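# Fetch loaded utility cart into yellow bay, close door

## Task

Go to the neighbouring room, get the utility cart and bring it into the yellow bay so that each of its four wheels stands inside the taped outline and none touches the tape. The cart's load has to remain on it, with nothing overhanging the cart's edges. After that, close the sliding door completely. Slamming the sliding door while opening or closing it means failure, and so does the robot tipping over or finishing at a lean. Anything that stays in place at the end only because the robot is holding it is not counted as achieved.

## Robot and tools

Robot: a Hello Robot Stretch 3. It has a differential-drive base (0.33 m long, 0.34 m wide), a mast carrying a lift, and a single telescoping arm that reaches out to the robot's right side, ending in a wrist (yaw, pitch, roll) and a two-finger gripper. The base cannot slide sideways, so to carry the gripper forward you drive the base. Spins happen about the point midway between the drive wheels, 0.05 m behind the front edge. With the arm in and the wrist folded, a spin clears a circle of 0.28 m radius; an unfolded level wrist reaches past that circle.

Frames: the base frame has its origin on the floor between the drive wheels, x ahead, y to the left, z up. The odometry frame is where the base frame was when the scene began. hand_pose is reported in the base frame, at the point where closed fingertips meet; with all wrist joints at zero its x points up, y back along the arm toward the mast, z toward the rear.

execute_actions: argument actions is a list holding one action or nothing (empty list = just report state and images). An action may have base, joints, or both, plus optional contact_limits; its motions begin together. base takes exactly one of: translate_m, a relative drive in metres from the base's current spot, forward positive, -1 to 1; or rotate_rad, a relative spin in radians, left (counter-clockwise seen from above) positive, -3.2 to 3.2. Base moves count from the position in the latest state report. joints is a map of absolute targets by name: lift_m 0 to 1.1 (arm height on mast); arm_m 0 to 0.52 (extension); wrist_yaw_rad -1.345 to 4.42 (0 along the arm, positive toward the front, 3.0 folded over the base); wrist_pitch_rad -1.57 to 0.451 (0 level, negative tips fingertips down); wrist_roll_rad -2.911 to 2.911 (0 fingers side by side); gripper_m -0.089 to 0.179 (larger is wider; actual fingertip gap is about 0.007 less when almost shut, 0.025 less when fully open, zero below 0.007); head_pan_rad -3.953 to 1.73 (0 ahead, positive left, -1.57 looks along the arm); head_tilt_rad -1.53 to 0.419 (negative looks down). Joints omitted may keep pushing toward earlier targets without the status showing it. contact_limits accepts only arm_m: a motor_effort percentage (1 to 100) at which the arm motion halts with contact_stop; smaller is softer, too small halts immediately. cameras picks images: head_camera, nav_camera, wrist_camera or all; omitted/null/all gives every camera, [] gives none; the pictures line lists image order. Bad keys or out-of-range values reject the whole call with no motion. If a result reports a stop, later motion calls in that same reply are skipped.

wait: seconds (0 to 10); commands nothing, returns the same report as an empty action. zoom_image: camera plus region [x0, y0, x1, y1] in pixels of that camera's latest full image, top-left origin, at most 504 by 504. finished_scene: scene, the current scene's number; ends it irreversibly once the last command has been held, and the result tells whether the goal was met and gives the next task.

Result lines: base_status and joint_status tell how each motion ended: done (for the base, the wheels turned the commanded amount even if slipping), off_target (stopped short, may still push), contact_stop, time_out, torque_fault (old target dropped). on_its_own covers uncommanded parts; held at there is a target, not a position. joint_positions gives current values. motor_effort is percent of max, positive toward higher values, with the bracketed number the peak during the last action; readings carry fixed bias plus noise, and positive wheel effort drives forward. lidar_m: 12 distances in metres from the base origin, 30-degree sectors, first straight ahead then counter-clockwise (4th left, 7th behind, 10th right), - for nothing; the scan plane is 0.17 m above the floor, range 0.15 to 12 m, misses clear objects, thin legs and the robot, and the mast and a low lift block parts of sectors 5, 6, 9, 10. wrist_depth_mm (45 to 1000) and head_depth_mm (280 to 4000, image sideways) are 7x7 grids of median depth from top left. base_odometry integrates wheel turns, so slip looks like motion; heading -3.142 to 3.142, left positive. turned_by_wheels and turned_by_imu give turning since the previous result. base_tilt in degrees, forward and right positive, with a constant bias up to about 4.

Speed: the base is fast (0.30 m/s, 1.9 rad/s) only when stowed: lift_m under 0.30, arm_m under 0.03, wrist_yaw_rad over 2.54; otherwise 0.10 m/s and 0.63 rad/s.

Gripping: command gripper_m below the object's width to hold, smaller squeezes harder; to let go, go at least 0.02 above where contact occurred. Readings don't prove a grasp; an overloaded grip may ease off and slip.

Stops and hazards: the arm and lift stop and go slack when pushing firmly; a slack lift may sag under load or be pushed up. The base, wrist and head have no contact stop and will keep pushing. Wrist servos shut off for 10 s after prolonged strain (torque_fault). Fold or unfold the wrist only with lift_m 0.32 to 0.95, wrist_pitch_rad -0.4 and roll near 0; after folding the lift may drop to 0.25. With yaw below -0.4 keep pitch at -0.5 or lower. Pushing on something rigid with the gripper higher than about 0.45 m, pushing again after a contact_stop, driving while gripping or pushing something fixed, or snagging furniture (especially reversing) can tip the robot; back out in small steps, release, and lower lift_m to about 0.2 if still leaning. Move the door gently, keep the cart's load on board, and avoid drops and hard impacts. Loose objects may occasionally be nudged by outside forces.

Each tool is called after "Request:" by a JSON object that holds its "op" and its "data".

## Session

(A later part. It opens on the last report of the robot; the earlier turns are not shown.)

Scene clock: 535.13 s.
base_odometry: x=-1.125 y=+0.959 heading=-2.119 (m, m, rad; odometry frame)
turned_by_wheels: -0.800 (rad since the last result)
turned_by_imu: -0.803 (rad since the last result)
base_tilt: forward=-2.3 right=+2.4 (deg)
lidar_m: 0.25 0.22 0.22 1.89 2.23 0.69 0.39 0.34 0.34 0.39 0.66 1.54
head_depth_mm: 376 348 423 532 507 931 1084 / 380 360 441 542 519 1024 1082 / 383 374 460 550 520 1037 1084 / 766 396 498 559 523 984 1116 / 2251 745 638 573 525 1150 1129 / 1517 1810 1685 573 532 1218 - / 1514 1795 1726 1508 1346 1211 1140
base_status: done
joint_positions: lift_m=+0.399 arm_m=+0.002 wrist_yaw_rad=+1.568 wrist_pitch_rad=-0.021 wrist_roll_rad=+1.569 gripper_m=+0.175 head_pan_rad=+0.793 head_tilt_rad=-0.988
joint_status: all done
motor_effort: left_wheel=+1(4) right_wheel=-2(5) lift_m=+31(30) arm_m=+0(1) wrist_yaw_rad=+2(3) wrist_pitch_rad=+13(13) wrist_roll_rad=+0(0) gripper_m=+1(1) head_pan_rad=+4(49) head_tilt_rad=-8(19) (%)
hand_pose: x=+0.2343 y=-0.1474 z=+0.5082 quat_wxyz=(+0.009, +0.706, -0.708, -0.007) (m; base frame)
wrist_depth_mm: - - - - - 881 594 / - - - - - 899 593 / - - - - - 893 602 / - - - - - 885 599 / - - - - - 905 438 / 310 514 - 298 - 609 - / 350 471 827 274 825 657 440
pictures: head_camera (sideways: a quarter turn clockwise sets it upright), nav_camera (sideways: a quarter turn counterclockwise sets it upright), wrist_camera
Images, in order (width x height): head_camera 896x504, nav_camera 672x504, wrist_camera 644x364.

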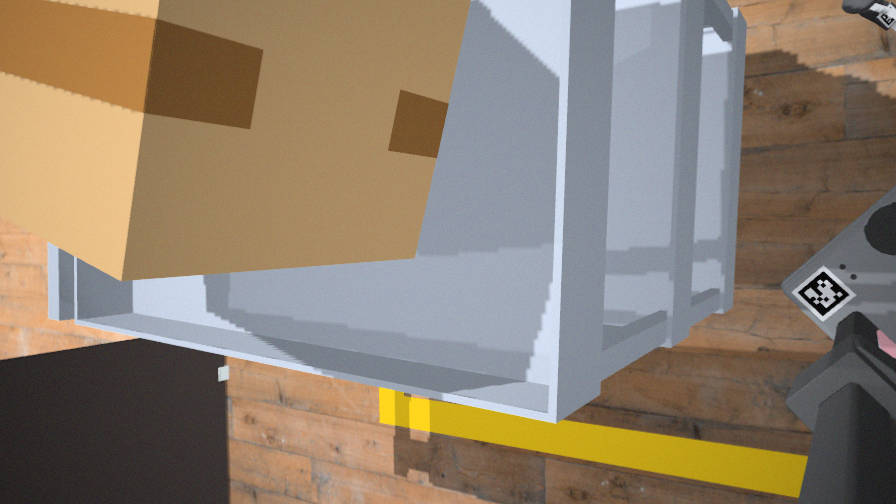

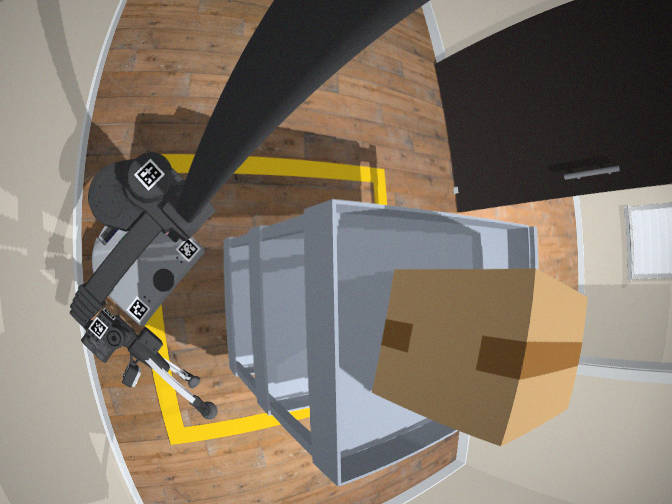

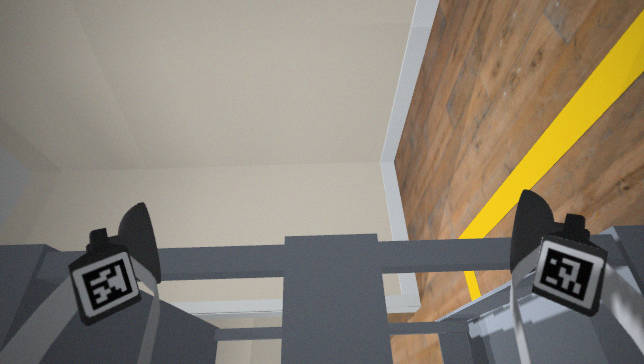

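Request:
{"op": "execute_actions", "data": {"actions": [{"base":{"rotate_rad":-0.77},"joints":{"wrist_roll_rad":0,"wrist_pitch_rad":-0.4,"gripper_m":0.0,"head_pan_rad":1.57,"head_tilt_rad":-1.0}}], "cameras": ["nav_camera"]}}

Request:
{"op": "execute_actions", "data": {"actions": [{"base":{"translate_m":-0.5},"joints":{"wrist_yaw_rad":3.0}}], "cameras": ["nav_camera","head_camera"]}}

Scene clock: 540.77 s.
base_odometry: x=-1.125 y=+0.959 heading=-2.889 (m, m, rad; odometry frame)
turned_by_wheels: -0.770 (rad since the last result)
turned_by_imu: -0.772 (rad since the last result)
base_tilt: forward=-2.4 right=+2.4 (deg)
lidar_m: 1.35 0.29 0.22 0.22 0.23 2.30 1.28 0.47 0.35 0.34 0.35 0.48
head_depth_mm: 377 353 428 533 516 924 1075 / 380 365 446 543 518 1037 1087 / 382 379 465 555 521 1037 1083 / 407 399 499 563 523 977 - / 2250 740 640 571 525 - - / 1515 1813 1688 569 - - - / 1531 1807 1770 - - 1225 -
base_status: done
joint_positions: lift_m=+0.399 arm_m=+0.002 wrist_yaw_rad=+1.568 wrist_pitch_rad=-0.414 wrist_roll_rad=+0.004 gripper_m=+0.000 head_pan_rad=+1.563 head_tilt_rad=-0.988
joint_status: all done
motor_effort: left_wheel=+2(5) right_wheel=-2(5) lift_m=+30(30) arm_m=+0(0) wrist_yaw_rad=+2(2) wrist_pitch_rad=+9(14) wrist_roll_rad=-2(2) gripper_m=-3(97) head_pan_rad=+4(49) head_tilt_rad=-7(5) (%)
hand_pose: x=+0.2035 y=-0.1475 z=+0.4130 quat_wxyz=(+0.592, +0.592, -0.388, +0.385) (m; base frame)
wrist_depth_mm: - - - - 696 341 227 / - - - - 714 346 227 / - - - - 724 349 230 / 930 898 903 881 710 354 231 / 758 752 743 - 608 356 232 / 426 640 628 599 569 359 233 / 417 555 543 538 535 364 235
pictures: nav_camera (sideways: a quarter turn counterclockwise sets it upright)
Images, in order (width x height): nav_camera 672x504.

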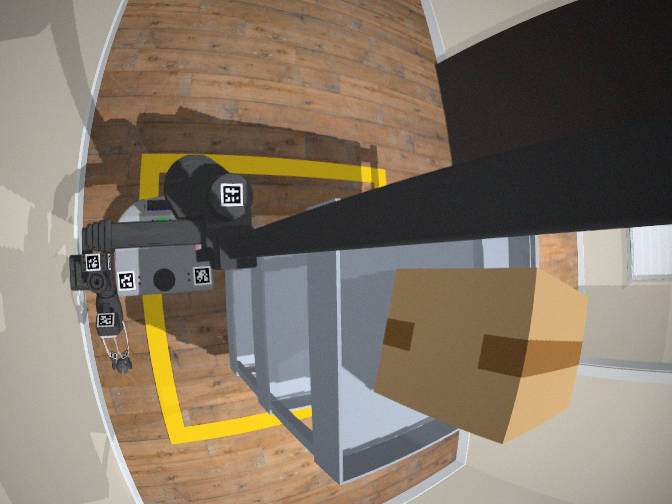

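Scene clock: 546.83 s.
base_odometry: x=-0.641 y=+1.084 heading=-2.889 (m, m, rad; odometry frame)
turned_by_wheels: +0.000 (rad since the last result)
turned_by_imu: +0.002 (rad since the last result)
base_tilt: forward=-2.4 right=+2.4 (deg)
lidar_m: 0.78 0.44 0.55 1.64 1.70 1.79 1.26 0.47 0.34 0.33 0.34 0.47
head_depth_mm: 2316 1943 1668 1331 1280 1167 1078 / 2305 1935 1685 1485 1322 1190 1084 / 1529 1821 1673 1482 1325 1190 1087 / 1539 1818 1706 1488 1326 1197 - / 1525 1821 1700 1502 1333 - - / 1532 1831 1713 1510 - - - / 1532 1818 1762 - - 1230 -
base_status: done
joint_positions: lift_m=+0.399 arm_m=+0.002 wrist_yaw_rad=+2.998 wrist_pitch_rad=-0.414 wrist_roll_rad=+0.003 gripper_m=+0.000 head_pan_rad=+1.563 head_tilt_rad=-0.988
joint_status: all done
motor_effort: left_wheel=+2(2) right_wheel=-2(5) lift_m=+31(31) arm_m=+0(1) wrist_yaw_rad=+2(4) wrist_pitch_rad=+9(9) wrist_roll_rad=-2(2) gripper_m=-3(2) head_pan_rad=+4(4) head_tilt_rad=-7(7) (%)
hand_pose: x=+0.0109 y=+0.0758 z=+0.4130 quat_wxyz=(+0.195, +0.701, +0.095, +0.679) (m; base frame)
wrist_depth_mm: - - - - - - - / - - - - - 954 903 / - - - - - 738 701 / 929 910 882 882 858 643 486 / 769 742 745 - 713 679 473 / 646 635 - 599 599 598 602 / 561 557 - 568 532 528 517
pictures: head_camera (sideways: a quarter turn clockwise sets it upright), nav_camera (sideways: a quarter turn counterclockwise sets it upright)
Images, in order (width x height): head_camera 896x504, nav_camera 672x504.

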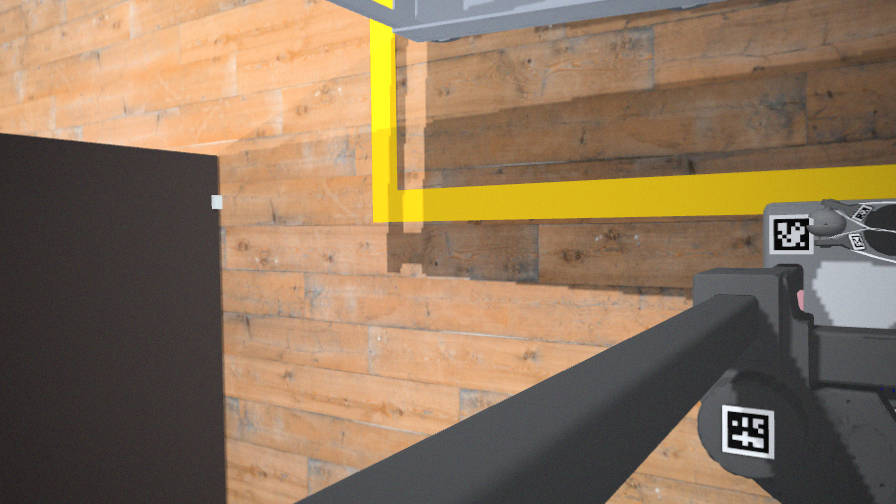

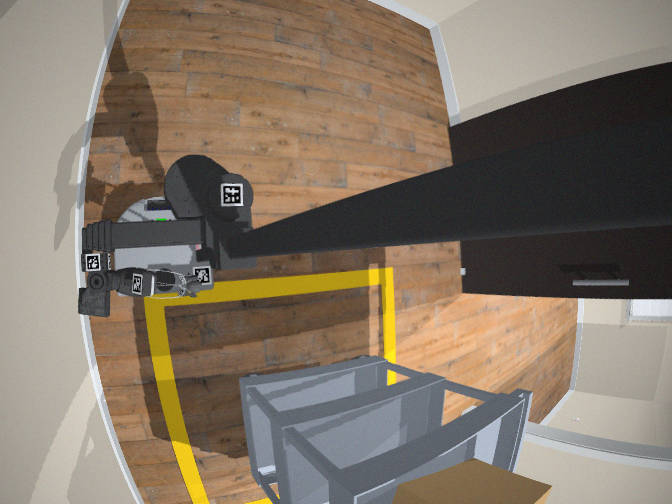

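Request:
{"op": "execute_actions", "data": {"actions": [{"base":{"rotate_rad":2.18},"joints":{"lift_m":0.27,"head_pan_rad":0,"head_tilt_rad":-0.6}}], "cameras": ["nav_camera"]}}

Request:
{"op": "execute_actions", "data": {"actions": [{"base":{"translate_m":1.0}}], "cameras": ["nav_camera","head_camera"]}}

Scene clock: 572.60 s.
base_odometry: x=-0.641 y=+1.084 heading=-0.709 (m, m, rad; odometry frame)
turned_by_wheels: +2.180 (rad since the last result)
turned_by_imu: +2.181 (rad since the last result)
base_tilt: forward=-2.4 right=+2.4 (deg)
lidar_m: 1.74 1.77 1.00 0.44 0.34 0.33 0.35 0.51 0.65 0.44 0.60 1.64
head_depth_mm: 1398 1516 1675 1859 1673 1393 1198 / 1479 1628 1794 1985 1698 1405 1207 / 1627 1792 2003 2089 1710 1414 1209 / 1739 1942 2181 2157 1703 1420 1203 / 1876 2089 2384 2177 1716 1413 1206 / 1918 2113 2278 2196 1732 1431 1209 / 1760 1899 2036 2121 1747 1432 1218
base_status: done
joint_positions: lift_m=+0.271 arm_m=+0.002 wrist_yaw_rad=+2.998 wrist_pitch_rad=-0.415 wrist_roll_rad=+0.003 gripper_m=+0.000 head_pan_rad=+0.007 head_tilt_rad=-0.605
joint_status: all done
motor_effort: left_wheel=-1(6) right_wheel=+2(7) lift_m=+7(28) arm_m=+0(1) wrist_yaw_rad=+2(2) wrist_pitch_rad=+9(9) wrist_roll_rad=-1(2) gripper_m=-3(3) head_pan_rad=-3(49) head_tilt_rad=+3(35) (%)
hand_pose: x=+0.0108 y=+0.0756 z=+0.2841 quat_wxyz=(+0.195, +0.701, +0.096, +0.679) (m; base frame)
wrist_depth_mm: 287 - 482 738 - - - / 302 - 525 799 - - - / 314 355 575 775 814 798 771 / 325 381 614 661 646 633 619 / 331 412 559 - 541 531 524 / 339 406 - - 447 452 448 / - - - - 404 397 394
pictures: nav_camera (sideways: a quarter turn counterclockwise sets it upright)
Images, in order (width x height): nav_camera 672x504.

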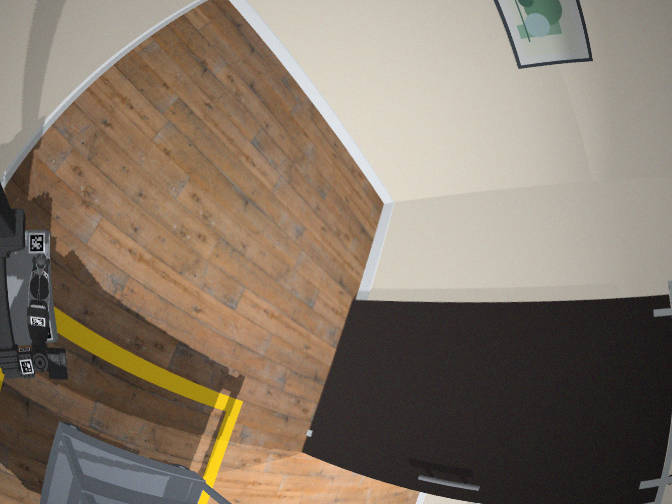

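Scene clock: 577.63 s.
base_odometry: x=+0.118 y=+0.433 heading=-0.709 (m, m, rad; odometry frame)
turned_by_wheels: +0.000 (rad since the last result)
turned_by_imu: -0.001 (rad since the last result)
base_tilt: forward=-2.4 right=+2.4 (deg)
lidar_m: 0.93 1.19 1.16 1.23 1.17 1.15 1.23 0.98 0.97 1.08 0.84 0.82
head_depth_mm: 727 784 841 909 1023 1183 1196 / 771 846 939 1053 1202 1330 1208 / 820 905 1014 1146 1324 1415 1206 / 876 979 1099 1258 1482 1417 1206 / 940 1052 1206 1406 1626 1422 1211 / 1020 1157 1335 1571 1695 1421 1213 / 1108 1239 1353 1482 1589 1432 1221
base_status: done
joint_positions: lift_m=+0.271 arm_m=+0.002 wrist_yaw_rad=+2.999 wrist_pitch_rad=-0.415 wrist_roll_rad=+0.003 gripper_m=+0.000 head_pan_rad=+0.007 head_tilt_rad=-0.605
joint_status: not commanded
motor_effort: left_wheel=-1(4) right_wheel=+1(6) lift_m=+8(8) arm_m=+1(0) wrist_yaw_rad=+1(2) wrist_pitch_rad=+9(9) wrist_roll_rad=-2(2) gripper_m=-3(2) head_pan_rad=-4(4) head_tilt_rad=+3(3) (%)
hand_pose: x=+0.0107 y=+0.0757 z=+0.2841 quat_wxyz=(+0.195, +0.701, +0.096, +0.679) (m; base frame)
wrist_depth_mm: 954 - - - - - 904 / 994 - - - - - 947 / 894 846 853 827 813 787 772 / 698 682 676 668 649 638 623 / 577 562 565 - 540 529 515 / 488 506 - - 448 454 447 / - - - - 404 401 393
pictures: head_camera (sideways: a quarter turn clockwise sets it upright), nav_camera (sideways: a quarter turn counterclockwise sets it upright)
Images, in order (width x height): head_camera 896x504, nav_camera 672x504.

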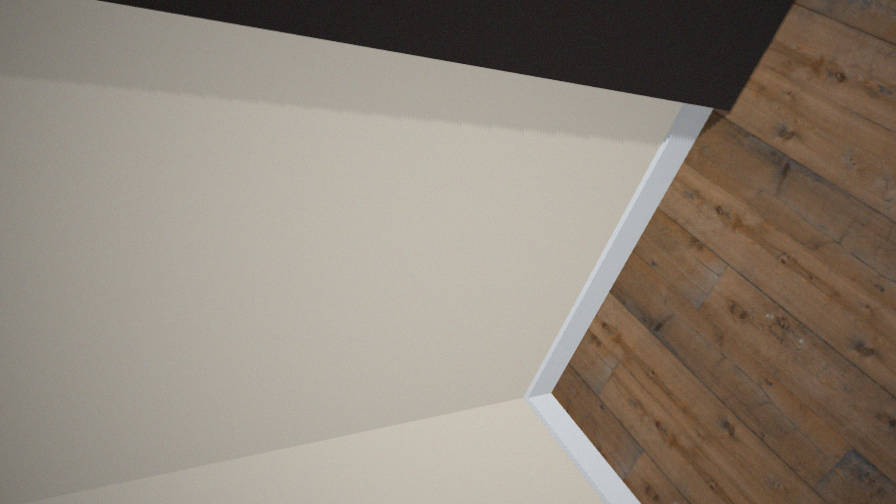

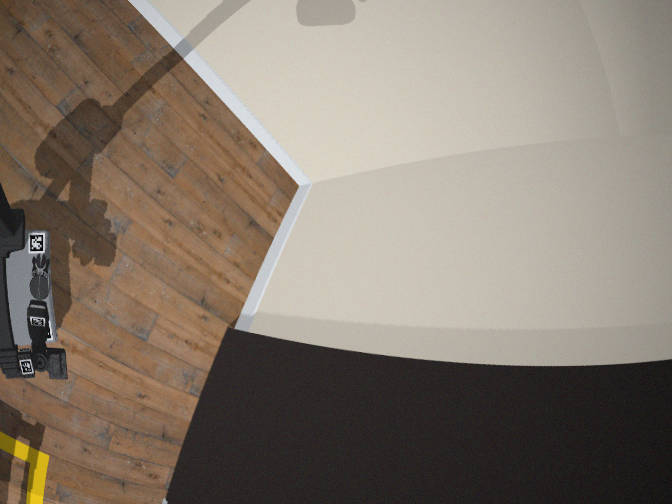

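Request:
{"op": "execute_actions", "data": {"actions": [{"base":{"rotate_rad":0.136}}], "cameras": []}}

Request:
{"op": "execute_actions", "data": {"actions": [{"base":{"translate_m":0.75}}], "cameras": []}}

Request:
{"op": "execute_actions", "data": {"actions": [{"base":{"rotate_rad":0.824},"joints":{"lift_m":0.4,"head_pan_rad":-2.2,"head_tilt_rad":-0.9}}]}}

Scene clock: 585.27 s.
base_odometry: x=+0.118 y=+0.433 heading=-0.573 (m, m, rad; odometry frame)
turned_by_wheels: +0.136 (rad since the last result)
turned_by_imu: +0.136 (rad since the last result)
base_tilt: forward=-2.4 right=+2.4 (deg)
lidar_m: 0.98 1.17 1.16 1.31 1.16 1.15 1.30 0.97 0.97 0.98 0.82 0.82
head_depth_mm: 777 844 921 1021 1135 1253 1192 / 834 916 1010 1130 1279 1374 1194 / 901 999 1113 1252 1457 1409 1201 / 991 1098 1239 1426 1614 1417 1202 / 1086 1225 1397 1621 1716 1423 1207 / 1155 1256 1380 1534 1628 1424 1209 / 1077 1163 1259 1375 1518 1437 1217
base_status: done
joint_positions: lift_m=+0.271 arm_m=+0.002 wrist_yaw_rad=+2.999 wrist_pitch_rad=-0.415 wrist_roll_rad=+0.003 gripper_m=+0.000 head_pan_rad=+0.007 head_tilt_rad=-0.605
joint_status: not commanded
motor_effort: left_wheel=-1(7) right_wheel=+2(5) lift_m=+8(7) arm_m=+0(0) wrist_yaw_rad=+1(1) wrist_pitch_rad=+9(9) wrist_roll_rad=-2(1) gripper_m=-3(4) head_pan_rad=-3(2) head_tilt_rad=+3(3) (%)
hand_pose: x=+0.0107 y=+0.0757 z=+0.2841 quat_wxyz=(+0.195, +0.701, +0.096, +0.679) (m; base frame)
wrist_depth_mm: 908 - - - - 998 879 / 957 - - - - - 915 / 888 857 843 818 823 792 777 / 701 689 668 672 640 631 620 / 571 562 558 - 532 526 521 / 485 507 - - 450 454 446 / - - - - 402 396 392
pictures: none
No camera images: the call's "cameras" was empty. Leave "cameras" out to get every camera's image.

Scene clock: 589.47 s.
base_odometry: x=+0.748 y=+0.026 heading=-0.573 (m, m, rad; odometry frame)
turned_by_wheels: +0.000 (rad since the last result)
turned_by_imu: -0.001 (rad since the last result)
base_tilt: forward=-2.4 right=+2.4 (deg)
lidar_m: 0.36 0.59 0.66 0.75 1.22 1.71 1.74 1.58 0.58 0.36 0.32 0.32
head_depth_mm: - 287 309 342 383 435 502 / 287 305 337 377 427 491 582 / 302 333 372 421 484 572 695 / 329 367 415 476 559 680 859 / 362 407 468 548 661 836 1109 / 402 460 538 644 808 1023 1161 / 452 527 632 751 846 941 1066
base_status: done
joint_positions: lift_m=+0.271 arm_m=+0.002 wrist_yaw_rad=+2.999 wrist_pitch_rad=-0.415 wrist_roll_rad=+0.003 gripper_m=+0.000 head_pan_rad=+0.007 head_tilt_rad=-0.605
joint_status: not commanded
motor_effort: left_wheel=-1(5) right_wheel=+1(6) lift_m=+7(8) arm_m=+0(0) wrist_yaw_rad=+1(1) wrist_pitch_rad=+9(9) wrist_roll_rad=-2(1) gripper_m=-3(3) head_pan_rad=-5(4) head_tilt_rad=+3(3) (%)
hand_pose: x=+0.0107 y=+0.0757 z=+0.2841 quat_wxyz=(+0.195, +0.701, +0.096, +0.679) (m; base frame)
wrist_depth_mm: - - 961 781 663 573 509 / - - - 868 733 618 550 / 896 863 853 833 754 664 582 / 697 682 670 667 648 627 598 / 572 564 559 - 534 531 518 / 483 508 - - 449 451 449 / - - - - 401 398 390
pictures: none
No camera images: the call's "cameras" was empty. Leave "cameras" out to get every camera's image.

Scene clock: 591.47 s.
base_odometry: x=+0.748 y=+0.026 heading=+0.251 (m, m, rad; odometry frame)
turned_by_wheels: +0.824 (rad since the last result)
turned_by_imu: +0.825 (rad since the last result)
base_tilt: forward=-2.4 right=+2.4 (deg)
lidar_m: 0.66 0.68 0.92 1.71 1.76 1.57 1.10 0.38 0.33 0.32 0.33 0.45
head_depth_mm: 336 409 522 724 1171 1224 1108 / 308 367 457 601 883 1212 1132 / 303 349 422 529 718 1121 - / 327 379 452 558 731 1035 - / 304 349 412 498 629 856 1082 / 291 324 376 447 552 720 1014 / - 303 347 406 492 622 845
base_status: done
joint_positions: lift_m=+0.399 arm_m=+0.002 wrist_yaw_rad=+2.999 wrist_pitch_rad=-0.415 wrist_roll_rad=+0.003 gripper_m=+0.000 head_pan_rad=-2.193 head_tilt_rad=-0.889
joint_status: all done
motor_effort: left_wheel=-1(6) right_wheel=+1(5) lift_m=+33(35) arm_m=+0(0) wrist_yaw_rad=+2(1) wrist_pitch_rad=+10(10) wrist_roll_rad=-2(2) gripper_m=-3(3) head_pan_rad=-5(49) head_tilt_rad=-6(33) (%)
hand_pose: x=+0.0107 y=+0.0756 z=+0.4125 quat_wxyz=(+0.195, +0.701, +0.096, +0.679) (m; base frame)
wrist_depth_mm: - - - - - 931 666 / - - - - - 956 685 / - - - - - 952 704 / 925 917 899 879 854 829 711 / 752 755 742 - 702 699 670 / 638 638 - 599 596 601 585 / 562 555 - 570 534 525 515
pictures: head_camera (sideways: a quarter turn clockwise sets it upright), nav_camera (sideways: a quarter turn counterclockwise sets it upright), wrist_camera
Images, in order (width x height): head_camera 896x504, nav_camera 672x504, wrist_camera 644x364.

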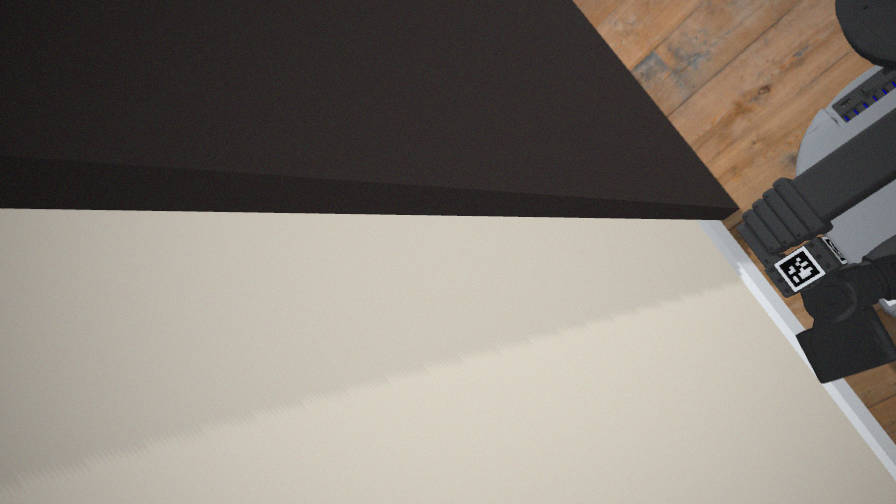

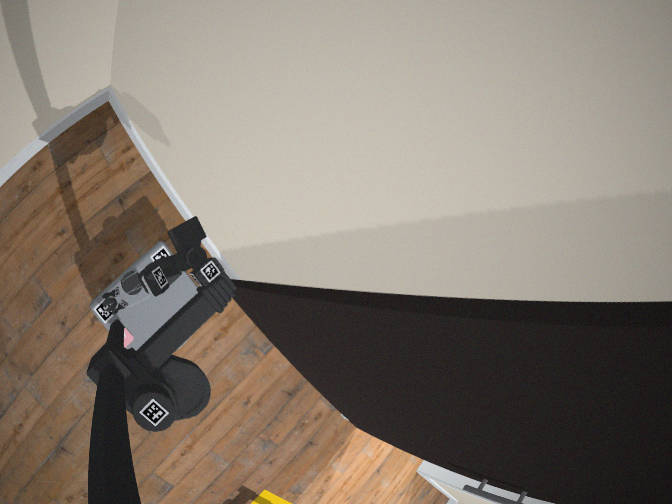

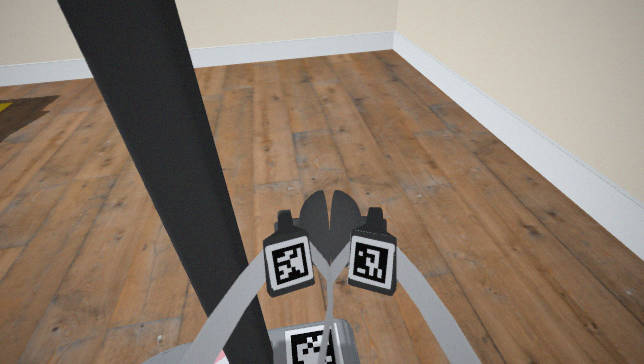

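Request:
{"op": "execute_actions", "data": {"actions": []}}

Scene clock: 600.70 s.
base_odometry: x=+0.748 y=+0.026 heading=+0.251 (m, m, rad; odometry frame)
turned_by_wheels: +0.000 (rad since the last result)
turned_by_imu: +0.000 (rad since the last result)
base_tilt: forward=-2.4 right=+2.3 (deg)
lidar_m: 0.66 0.68 0.92 1.71 1.76 1.58 1.10 0.38 0.33 0.32 0.33 0.45
head_depth_mm: 336 409 524 722 1169 1217 1107 / 308 367 455 601 885 1208 1134 / 303 350 420 530 717 1116 - / 326 379 452 560 733 1042 - / 304 349 411 496 631 861 1082 / 291 324 376 447 550 722 1009 / - 303 346 406 489 621 845
base_status: done
joint_positions: lift_m=+0.399 arm_m=+0.002 wrist_yaw_rad=+2.999 wrist_pitch_rad=-0.415 wrist_roll_rad=+0.003 gripper_m=+0.000 head_pan_rad=-2.193 head_tilt_rad=-0.889
joint_status: all done
motor_effort: left_wheel=-1(6) right_wheel=+2(5) lift_m=+33(35) arm_m=+1(0) wrist_yaw_rad=+1(1) wrist_pitch_rad=+10(10) wrist_roll_rad=-2(2) gripper_m=-3(3) head_pan_rad=-4(49) head_tilt_rad=-7(33) (%)
hand_pose: x=+0.0107 y=+0.0756 z=+0.4125 quat_wxyz=(+0.195, +0.701, +0.096, +0.679) (m; base frame)
wrist_depth_mm: - - - - - 930 671 / - - - - - 978 682 / - - - - - 956 700 / 944 922 891 884 867 828 714 / 756 751 756 - 703 699 664 / 649 635 - 594 596 599 594 / 559 554 - 569 526 528 521
pictures: head_camera (sideways: a quarter turn clockwise sets it upright), nav_camera (sideways: a quarter turn counterclockwise sets it upright), wrist_camera
Images, in order (width x height): head_camera 896x504, nav_camera 672x504, wrist_camera 644x364.

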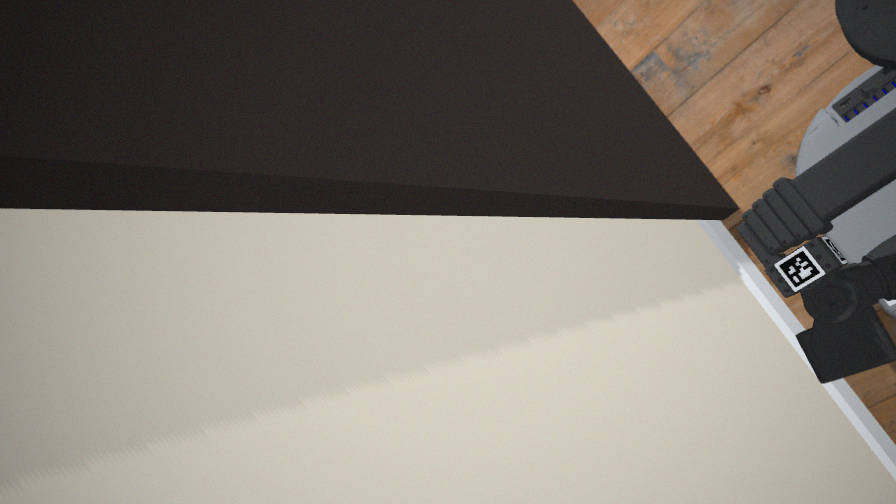

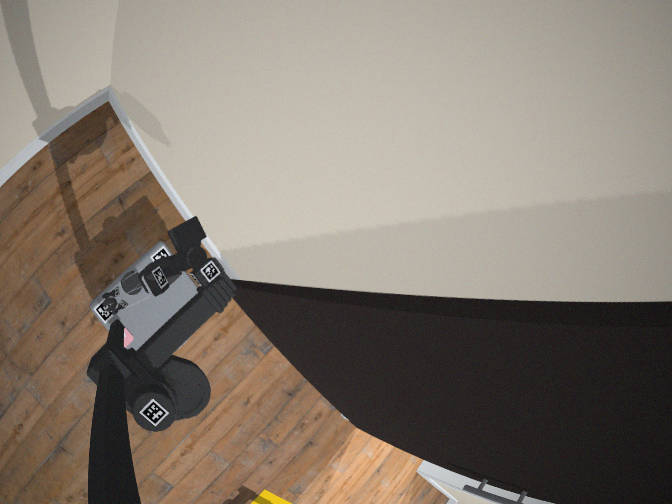

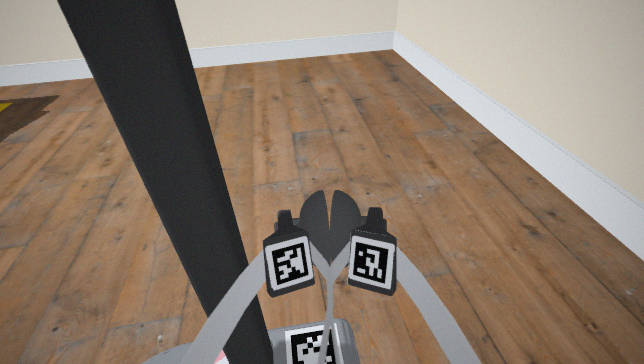

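Request:
{"op": "zoom_image", "data": {"camera": "nav_camera", "region": [80, 190, 300, 400]}}

Region (80, 190, 300, 400) of nav_camera's 672x504 image, scaled by 2.291, with more detail than that image has; it fills the top 481 rows of this view, and the rest is white.

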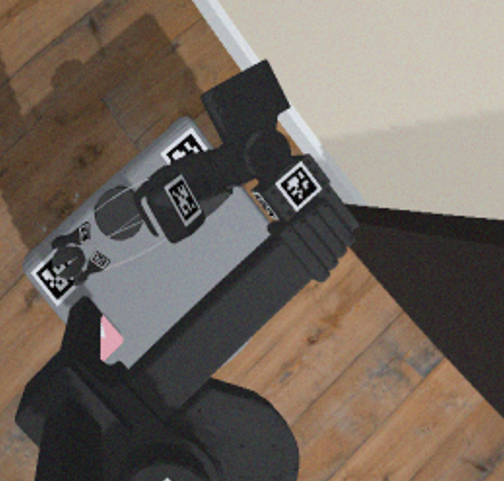

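Request:
{"op": "execute_actions", "data": {"actions": [{"joints":{"arm_m":0.13,"head_pan_rad":-2.0,"head_tilt_rad":-1.15},"contact_limits":{"arm_m":12}}], "cameras": ["head_camera"]}}

Scene clock: 618.80 s.
base_odometry: x=+0.748 y=+0.026 heading=+0.251 (m, m, rad; odometry frame)
turned_by_wheels: +0.000 (rad since the last result)
turned_by_imu: +0.000 (rad since the last result)
base_tilt: forward=-2.3 right=+2.4 (deg)
lidar_m: 0.66 0.68 0.92 1.71 1.76 1.57 1.11 0.38 0.33 0.32 0.33 0.45
head_depth_mm: 333 418 588 990 1250 1189 - / 368 441 553 820 1245 - - / 355 443 587 835 1223 - - / 335 413 535 717 1238 - 1082 / 318 386 491 666 1173 1167 1095 / 303 363 454 607 936 1185 1100 / 295 342 423 551 792 1161 1107
base_status: not commanded
joint_positions: lift_m=+0.399 arm_m=+0.114 wrist_yaw_rad=+3.009 wrist_pitch_rad=-0.416 wrist_roll_rad=+0.003 gripper_m=+0.000 head_pan_rad=-2.006 head_tilt_rad=-1.136
joint_status: arm_m contact_stop (moved +0.112 of +0.128); the others done
on_its_own: arm_m is slack since a contact_stop, until your next command for it (your +0.130 is given up)
motor_effort: left_wheel=-1(3) right_wheel=+3(11) lift_m=+33(33) arm_m=+1(12) wrist_yaw_rad=-12(19) wrist_pitch_rad=+10(11) wrist_roll_rad=-2(2) gripper_m=-4(3) head_pan_rad=+4(24) head_tilt_rad=-8(34) (%)
contact_limits: arm_m 12 (drawing in: default 24, maximum 40; extending or still: default 35, maximum 56)
hand_pose: x=+0.0084 y=-0.0361 z=+0.4123 quat_wxyz=(+0.192, +0.701, +0.100, +0.680) (m; base frame)
wrist_depth_mm: - - - - - 967 680 / - - - - - 978 702 / - - - - - 956 712 / 935 906 890 875 855 841 720 / 763 751 739 - 716 695 666 / 646 651 - - 598 597 596 / 562 - - - 535 527 518
pictures: head_camera (sideways: a quarter turn clockwise sets it upright)
Images, in order (width x height): head_camera 896x504.

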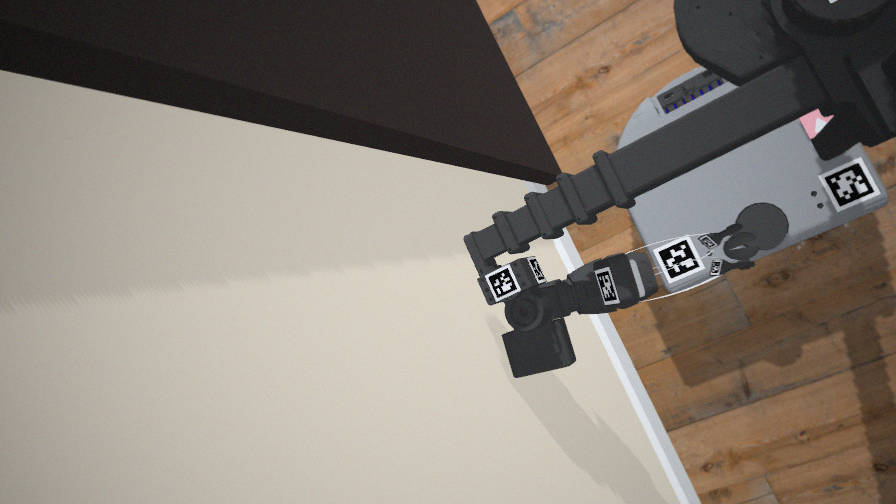

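Request:
{"op": "execute_actions", "data": {"actions": [{"joints":{"arm_m":0.103},"base":{"translate_m":-0.08}}], "cameras": ["head_camera"]}}

Request:
{"op": "execute_actions", "data": {"actions": [{"base":{"translate_m":-0.08}}], "cameras": ["head_camera"]}}

Scene clock: 622.47 s.
base_odometry: x=+0.671 y=+0.007 heading=+0.251 (m, m, rad; odometry frame)
turned_by_wheels: +0.000 (rad since the last result)
turned_by_imu: +0.001 (rad since the last result)
base_tilt: forward=-2.3 right=+2.3 (deg)
lidar_m: 0.74 0.76 1.03 1.70 1.76 1.50 1.11 0.38 0.31 0.32 0.33 0.45
head_depth_mm: 326 420 591 989 1258 1184 - / 307 387 528 825 1236 - - / 305 369 484 703 1197 - - / 337 415 537 733 1234 - 1079 / 319 388 492 674 1186 1174 1099 / 304 364 456 608 936 1182 1097 / 295 344 424 553 798 1161 1109
base_status: done
joint_positions: lift_m=+0.399 arm_m=+0.103 wrist_yaw_rad=+3.002 wrist_pitch_rad=-0.416 wrist_roll_rad=+0.003 gripper_m=+0.000 head_pan_rad=-2.006 head_tilt_rad=-1.136
joint_status: all done
motor_effort: left_wheel=-1(4) right_wheel=+1(4) lift_m=+33(33) arm_m=-2(2) wrist_yaw_rad=-2(12) wrist_pitch_rad=+10(10) wrist_roll_rad=-1(2) gripper_m=-3(3) head_pan_rad=+5(4) head_tilt_rad=-8(8) (%)
hand_pose: x=+0.0101 y=-0.0258 z=+0.4123 quat_wxyz=(+0.195, +0.701, +0.097, +0.679) (m; base frame)
wrist_depth_mm: - - - - - - 766 / - - - - - - 770 / - - - - - - 787 / 922 911 882 885 857 848 775 / 749 745 740 - 717 705 688 / 646 657 - - 590 600 592 / 558 - - - 532 527 522
pictures: head_camera (sideways: a quarter turn clockwise sets it upright)
Images, in order (width x height): head_camera 896x504.

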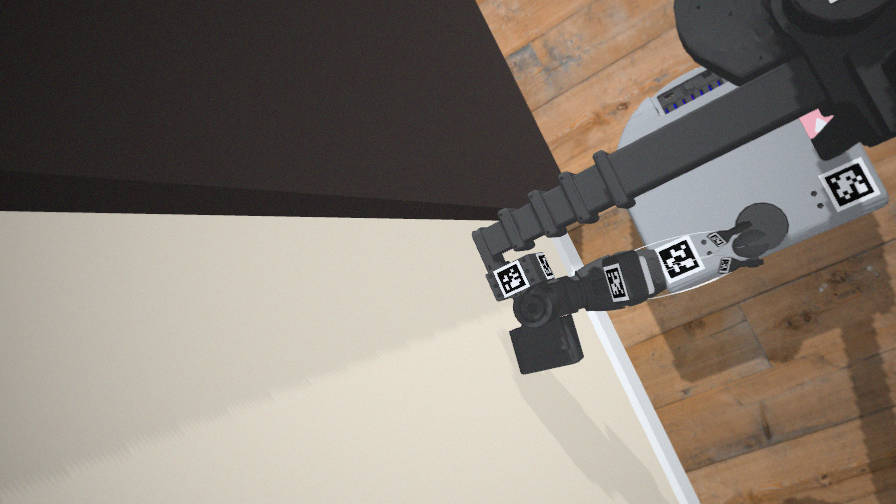

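Scene clock: 625.13 s.
base_odometry: x=+0.593 y=-0.013 heading=+0.251 (m, m, rad; odometry frame)
turned_by_wheels: +0.000 (rad since the last result)
turned_by_imu: +0.001 (rad since the last result)
base_tilt: forward=-2.3 right=+2.3 (deg)
lidar_m: 0.82 0.85 1.14 1.70 1.77 1.42 1.11 0.38 0.32 0.32 0.33 0.45
head_depth_mm: 327 421 592 996 1255 1189 - / 308 389 529 827 1248 - - / 324 391 506 722 1209 - - / 338 416 538 734 1234 - 1083 / 321 390 495 679 1190 1174 1102 / 305 366 458 613 932 1180 1098 / 296 345 427 557 800 1160 1097
base_status: done
joint_positions: lift_m=+0.399 arm_m=+0.103 wrist_yaw_rad=+3.001 wrist_pitch_rad=-0.416 wrist_roll_rad=+0.003 gripper_m=+0.000 head_pan_rad=-2.005 head_tilt_rad=-1.137
joint_status: not commanded
motor_effort: left_wheel=+0(13) right_wheel=+0(43) lift_m=+31(33) arm_m=+0(3) wrist_yaw_rad=-1(2) wrist_pitch_rad=+10(10) wrist_roll_rad=-2(1) gripper_m=-3(2) head_pan_rad=+3(4) head_tilt_rad=-7(8) (%)
hand_pose: x=+0.0102 y=-0.0255 z=+0.4124 quat_wxyz=(+0.195, +0.701, +0.097, +0.679) (m; base frame)
wrist_depth_mm: - - - - - - 843 / - - - - - - 856 / - - - - - - 885 / 921 902 873 885 861 840 814 / 761 745 740 - 714 698 686 / 644 648 - - 593 595 594 / 555 - - - 533 528 518
pictures: head_camera (sideways: a quarter turn clockwise sets it upright)
Images, in order (width x height): head_camera 896x504.

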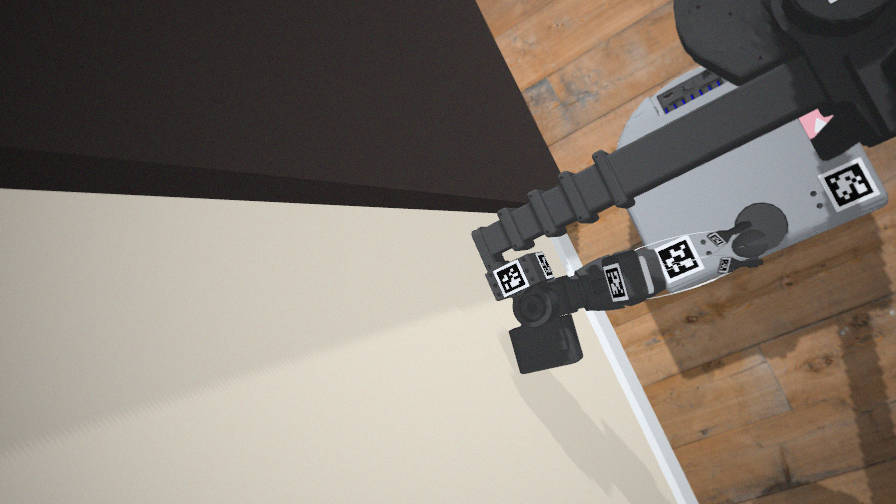

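Pushing the door now (sector 8 stays 0.38). Continue.

Request:
{"op": "execute_actions", "data": {"actions": [{"base":{"translate_m":-0.25}}], "cameras": ["head_camera"]}}

Scene clock: 630.10 s.
base_odometry: x=+0.351 y=-0.075 heading=+0.251 (m, m, rad; odometry frame)
turned_by_wheels: +0.000 (rad since the last result)
turned_by_imu: +0.002 (rad since the last result)
base_tilt: forward=-2.4 right=+2.4 (deg)
lidar_m: 1.07 1.10 1.49 1.70 1.49 1.19 1.12 0.39 0.29 0.33 0.34 0.46
head_depth_mm: 332 428 601 1011 1240 1187 - / 312 394 536 841 1247 - - / 301 365 486 716 1226 - - / 291 340 442 623 1217 - 1084 / 304 367 494 687 1225 1177 1097 / 308 371 465 620 951 1176 1099 / 297 349 433 564 814 1161 1100
base_status: done
joint_positions: lift_m=+0.399 arm_m=+0.103 wrist_yaw_rad=+3.001 wrist_pitch_rad=-0.417 wrist_roll_rad=+0.003 gripper_m=+0.000 head_pan_rad=-2.005 head_tilt_rad=-1.138
joint_status: not commanded
motor_effort: left_wheel=-1(13) right_wheel=+0(42) lift_m=+30(31) arm_m=+4(4) wrist_yaw_rad=-1(2) wrist_pitch_rad=+11(11) wrist_roll_rad=-1(2) gripper_m=-3(3) head_pan_rad=+4(2) head_tilt_rad=-7(7) (%)
hand_pose: x=+0.0102 y=-0.0253 z=+0.4124 quat_wxyz=(+0.195, +0.701, +0.097, +0.679) (m; base frame)
wrist_depth_mm: - - - - - - - / - - - - - - - / - - - - - - - / 928 905 888 879 845 846 825 / 766 746 740 - 709 692 687 / 647 647 - - 594 602 596 / 557 - - - 530 525 520
pictures: head_camera (sideways: a quarter turn clockwise sets it upright)
Images, in order (width x height): head_camera 896x504.

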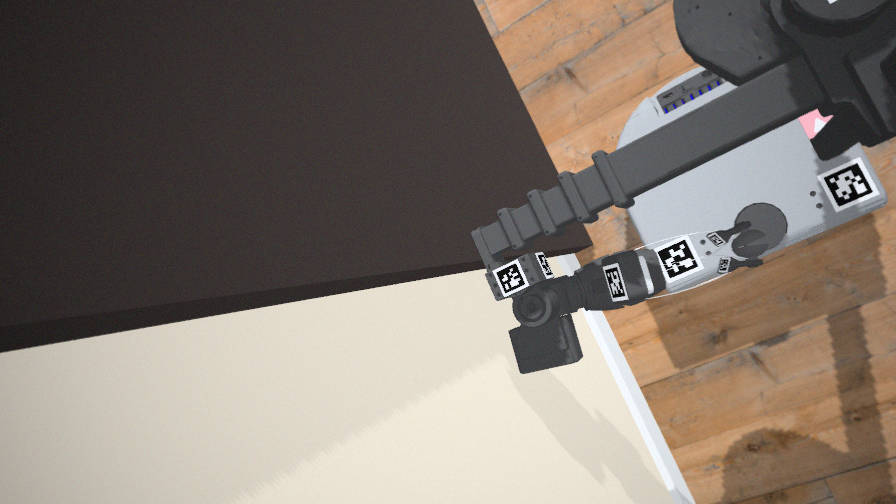

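Request:
{"op": "execute_actions", "data": {"actions": [{"base":{"translate_m":-0.12}}], "cameras": ["head_camera","nav_camera"]}}

Scene clock: 641.57 s.
base_odometry: x=+0.235 y=-0.105 heading=+0.251 (m, m, rad; odometry frame)
turned_by_wheels: +0.000 (rad since the last result)
turned_by_imu: +0.002 (rad since the last result)
base_tilt: forward=-2.3 right=+2.4 (deg)
lidar_m: 1.19 1.23 1.66 1.70 1.33 1.08 1.12 0.39 0.28 0.28 0.34 0.46
head_depth_mm: 333 430 604 1014 1248 1182 - / 313 395 539 843 1257 - - / 301 367 487 719 1233 - - / 292 342 444 606 1212 - 1084 / - 325 451 676 1230 1171 1099 / 310 372 467 625 955 1180 1098 / 298 351 434 567 818 1165 1104
base_status: done
joint_positions: lift_m=+0.399 arm_m=+0.103 wrist_yaw_rad=+3.002 wrist_pitch_rad=-0.414 wrist_roll_rad=+0.002 gripper_m=+0.000 head_pan_rad=-2.004 head_tilt_rad=-1.138
joint_status: not commanded
motor_effort: left_wheel=+0(13) right_wheel=+0(47) lift_m=+30(30) arm_m=+4(4) wrist_yaw_rad=-2(20) wrist_pitch_rad=+9(11) wrist_roll_rad=-1(1) gripper_m=-3(3) head_pan_rad=+3(2) head_tilt_rad=-7(7) (%)
hand_pose: x=+0.0102 y=-0.0250 z=+0.4130 quat_wxyz=(+0.194, +0.701, +0.097, +0.680) (m; base frame)
wrist_depth_mm: - - - - - - - / - - - - - - - / - - - - - - - / 940 916 882 885 856 833 827 / 755 755 739 - 712 704 687 / 650 657 - - 599 601 590 / 557 - - - 534 531 517
pictures: head_camera (sideways: a quarter turn clockwise sets it upright), nav_camera (sideways: a quarter turn counterclockwise sets it upright)
Images, in order (width x height): head_camera 896x504, nav_camera 672x504.

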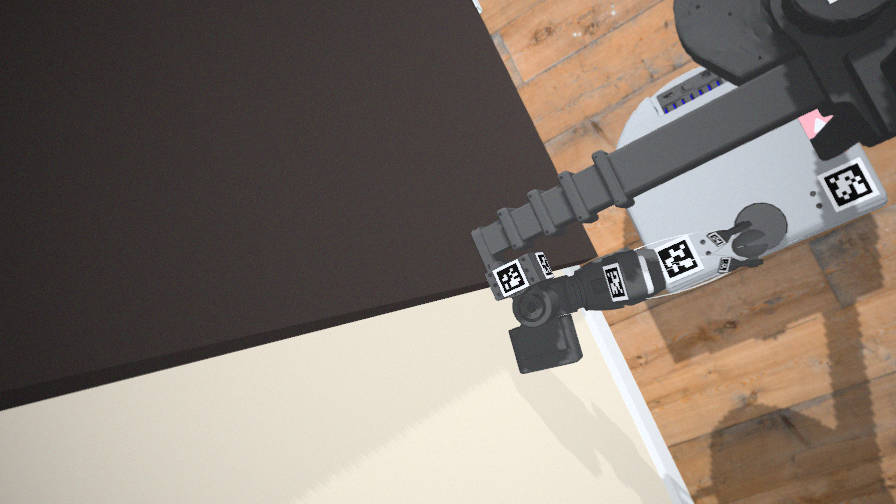

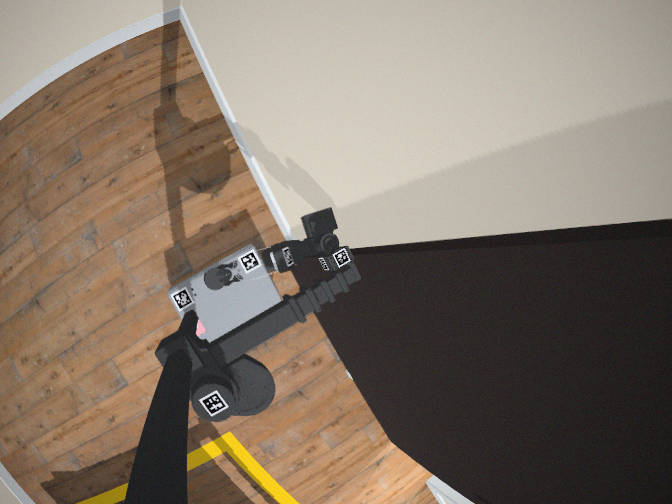

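Request:
{"op": "execute_actions", "data": {"actions": [{"base":{"translate_m":-0.1},"joints":{"head_pan_rad":-1.75,"head_tilt_rad":-1.25}}], "cameras": ["head_camera"]}}

Scene clock: 645.77 s.
base_odometry: x=+0.138 y=-0.130 heading=+0.251 (m, m, rad; odometry frame)
turned_by_wheels: +0.000 (rad since the last result)
turned_by_imu: +0.001 (rad since the last result)
base_tilt: forward=-2.4 right=+2.4 (deg)
lidar_m: 1.22 1.34 1.77 1.70 1.20 1.00 1.13 0.39 0.28 0.28 0.34 0.46
head_depth_mm: 306 392 558 967 1224 - - / 303 378 532 884 1248 - - / 299 366 506 708 - - 1096 / 322 406 558 808 1242 1169 1105 / 336 423 573 859 1237 1172 1112 / 328 411 550 829 1238 1186 1113 / 319 398 527 783 1233 1184 1120
base_status: done
joint_positions: lift_m=+0.399 arm_m=+0.103 wrist_yaw_rad=+3.002 wrist_pitch_rad=-0.414 wrist_roll_rad=+0.002 gripper_m=+0.000 head_pan_rad=-1.755 head_tilt_rad=-1.235
joint_status: all done
motor_effort: left_wheel=+0(11) right_wheel=-2(41) lift_m=+30(30) arm_m=+3(4) wrist_yaw_rad=-2(18) wrist_pitch_rad=+8(9) wrist_roll_rad=-1(1) gripper_m=-3(3) head_pan_rad=+4(29) head_tilt_rad=-9(22) (%)
hand_pose: x=+0.0101 y=-0.0250 z=+0.4131 quat_wxyz=(+0.194, +0.701, +0.097, +0.680) (m; base frame)
wrist_depth_mm: - - - - - - - / - - - - - - - / - - - - - - - / 916 916 873 884 858 844 829 / 760 749 745 - 713 702 688 / 646 651 - - 598 601 600 / 559 - - - 529 526 521
pictures: head_camera (sideways: a quarter turn clockwise sets it upright)
Images, in order (width x height): head_camera 896x504.

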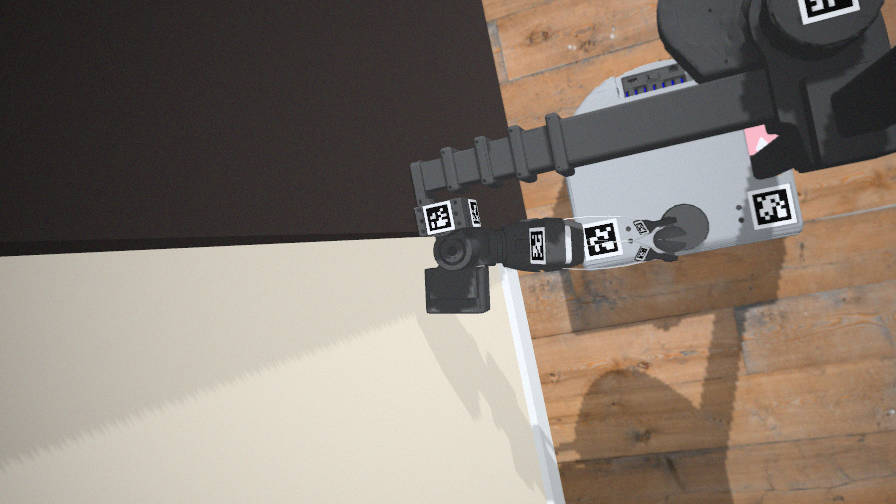

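Request:
{"op": "execute_actions", "data": {"actions": [{"base":{"translate_m":-0.2}}], "cameras": ["head_camera","nav_camera"]}}

Scene clock: 651.10 s.
base_odometry: x=-0.056 y=-0.180 heading=+0.251 (m, m, rad; odometry frame)
turned_by_wheels: +0.000 (rad since the last result)
turned_by_imu: +0.001 (rad since the last result)
base_tilt: forward=-2.4 right=+2.4 (deg)
lidar_m: 1.23 1.54 1.77 1.69 0.92 0.84 1.13 0.40 0.29 0.28 0.34 0.46
head_depth_mm: 308 395 563 980 1221 - - / 305 383 537 893 1249 - - / 300 369 511 716 - - 1096 / 320 406 563 805 1243 1167 1109 / 338 427 578 870 1239 1177 1114 / 330 415 554 836 1242 1181 1117 / 323 402 532 791 1228 1181 1124
base_status: done
joint_positions: lift_m=+0.399 arm_m=+0.103 wrist_yaw_rad=+3.002 wrist_pitch_rad=-0.414 wrist_roll_rad=+0.002 gripper_m=+0.000 head_pan_rad=-1.755 head_tilt_rad=-1.235
joint_status: not commanded
motor_effort: left_wheel=+1(4) right_wheel=-4(20) lift_m=+30(30) arm_m=+3(3) wrist_yaw_rad=-2(8) wrist_pitch_rad=+9(9) wrist_roll_rad=-1(1) gripper_m=-2(3) head_pan_rad=+2(3) head_tilt_rad=-9(9) (%)
hand_pose: x=+0.0100 y=-0.0250 z=+0.4130 quat_wxyz=(+0.194, +0.701, +0.097, +0.680) (m; base frame)
wrist_depth_mm: - - - - - - - / - - - - - - - / - - - - - - - / 934 920 888 881 853 843 826 / 769 738 743 - 715 696 691 / 648 656 - - 599 605 601 / 555 - - - 533 525 522
pictures: head_camera (sideways: a quarter turn clockwise sets it upright), nav_camera (sideways: a quarter turn counterclockwise sets it upright)
Images, in order (width x height): head_camera 896x504, nav_camera 672x504.

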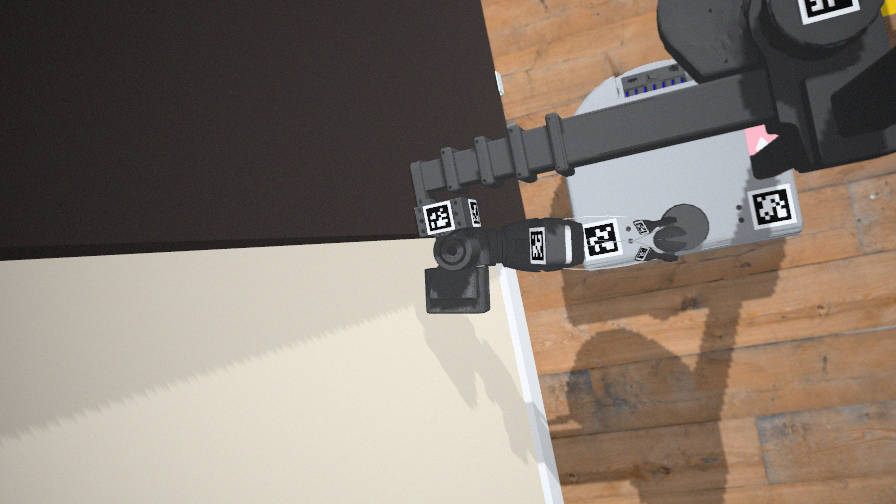

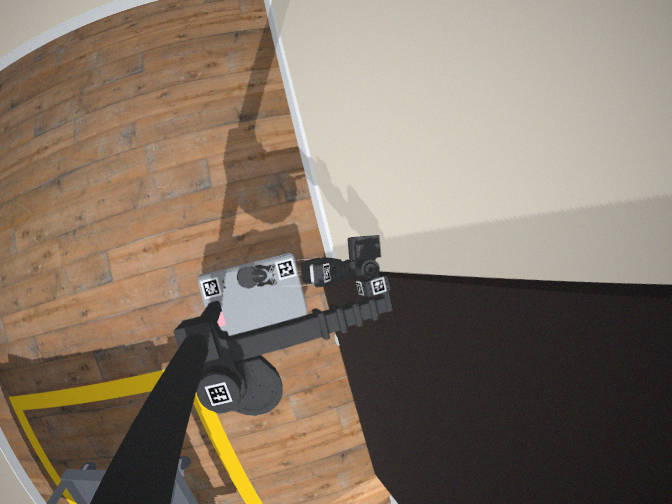

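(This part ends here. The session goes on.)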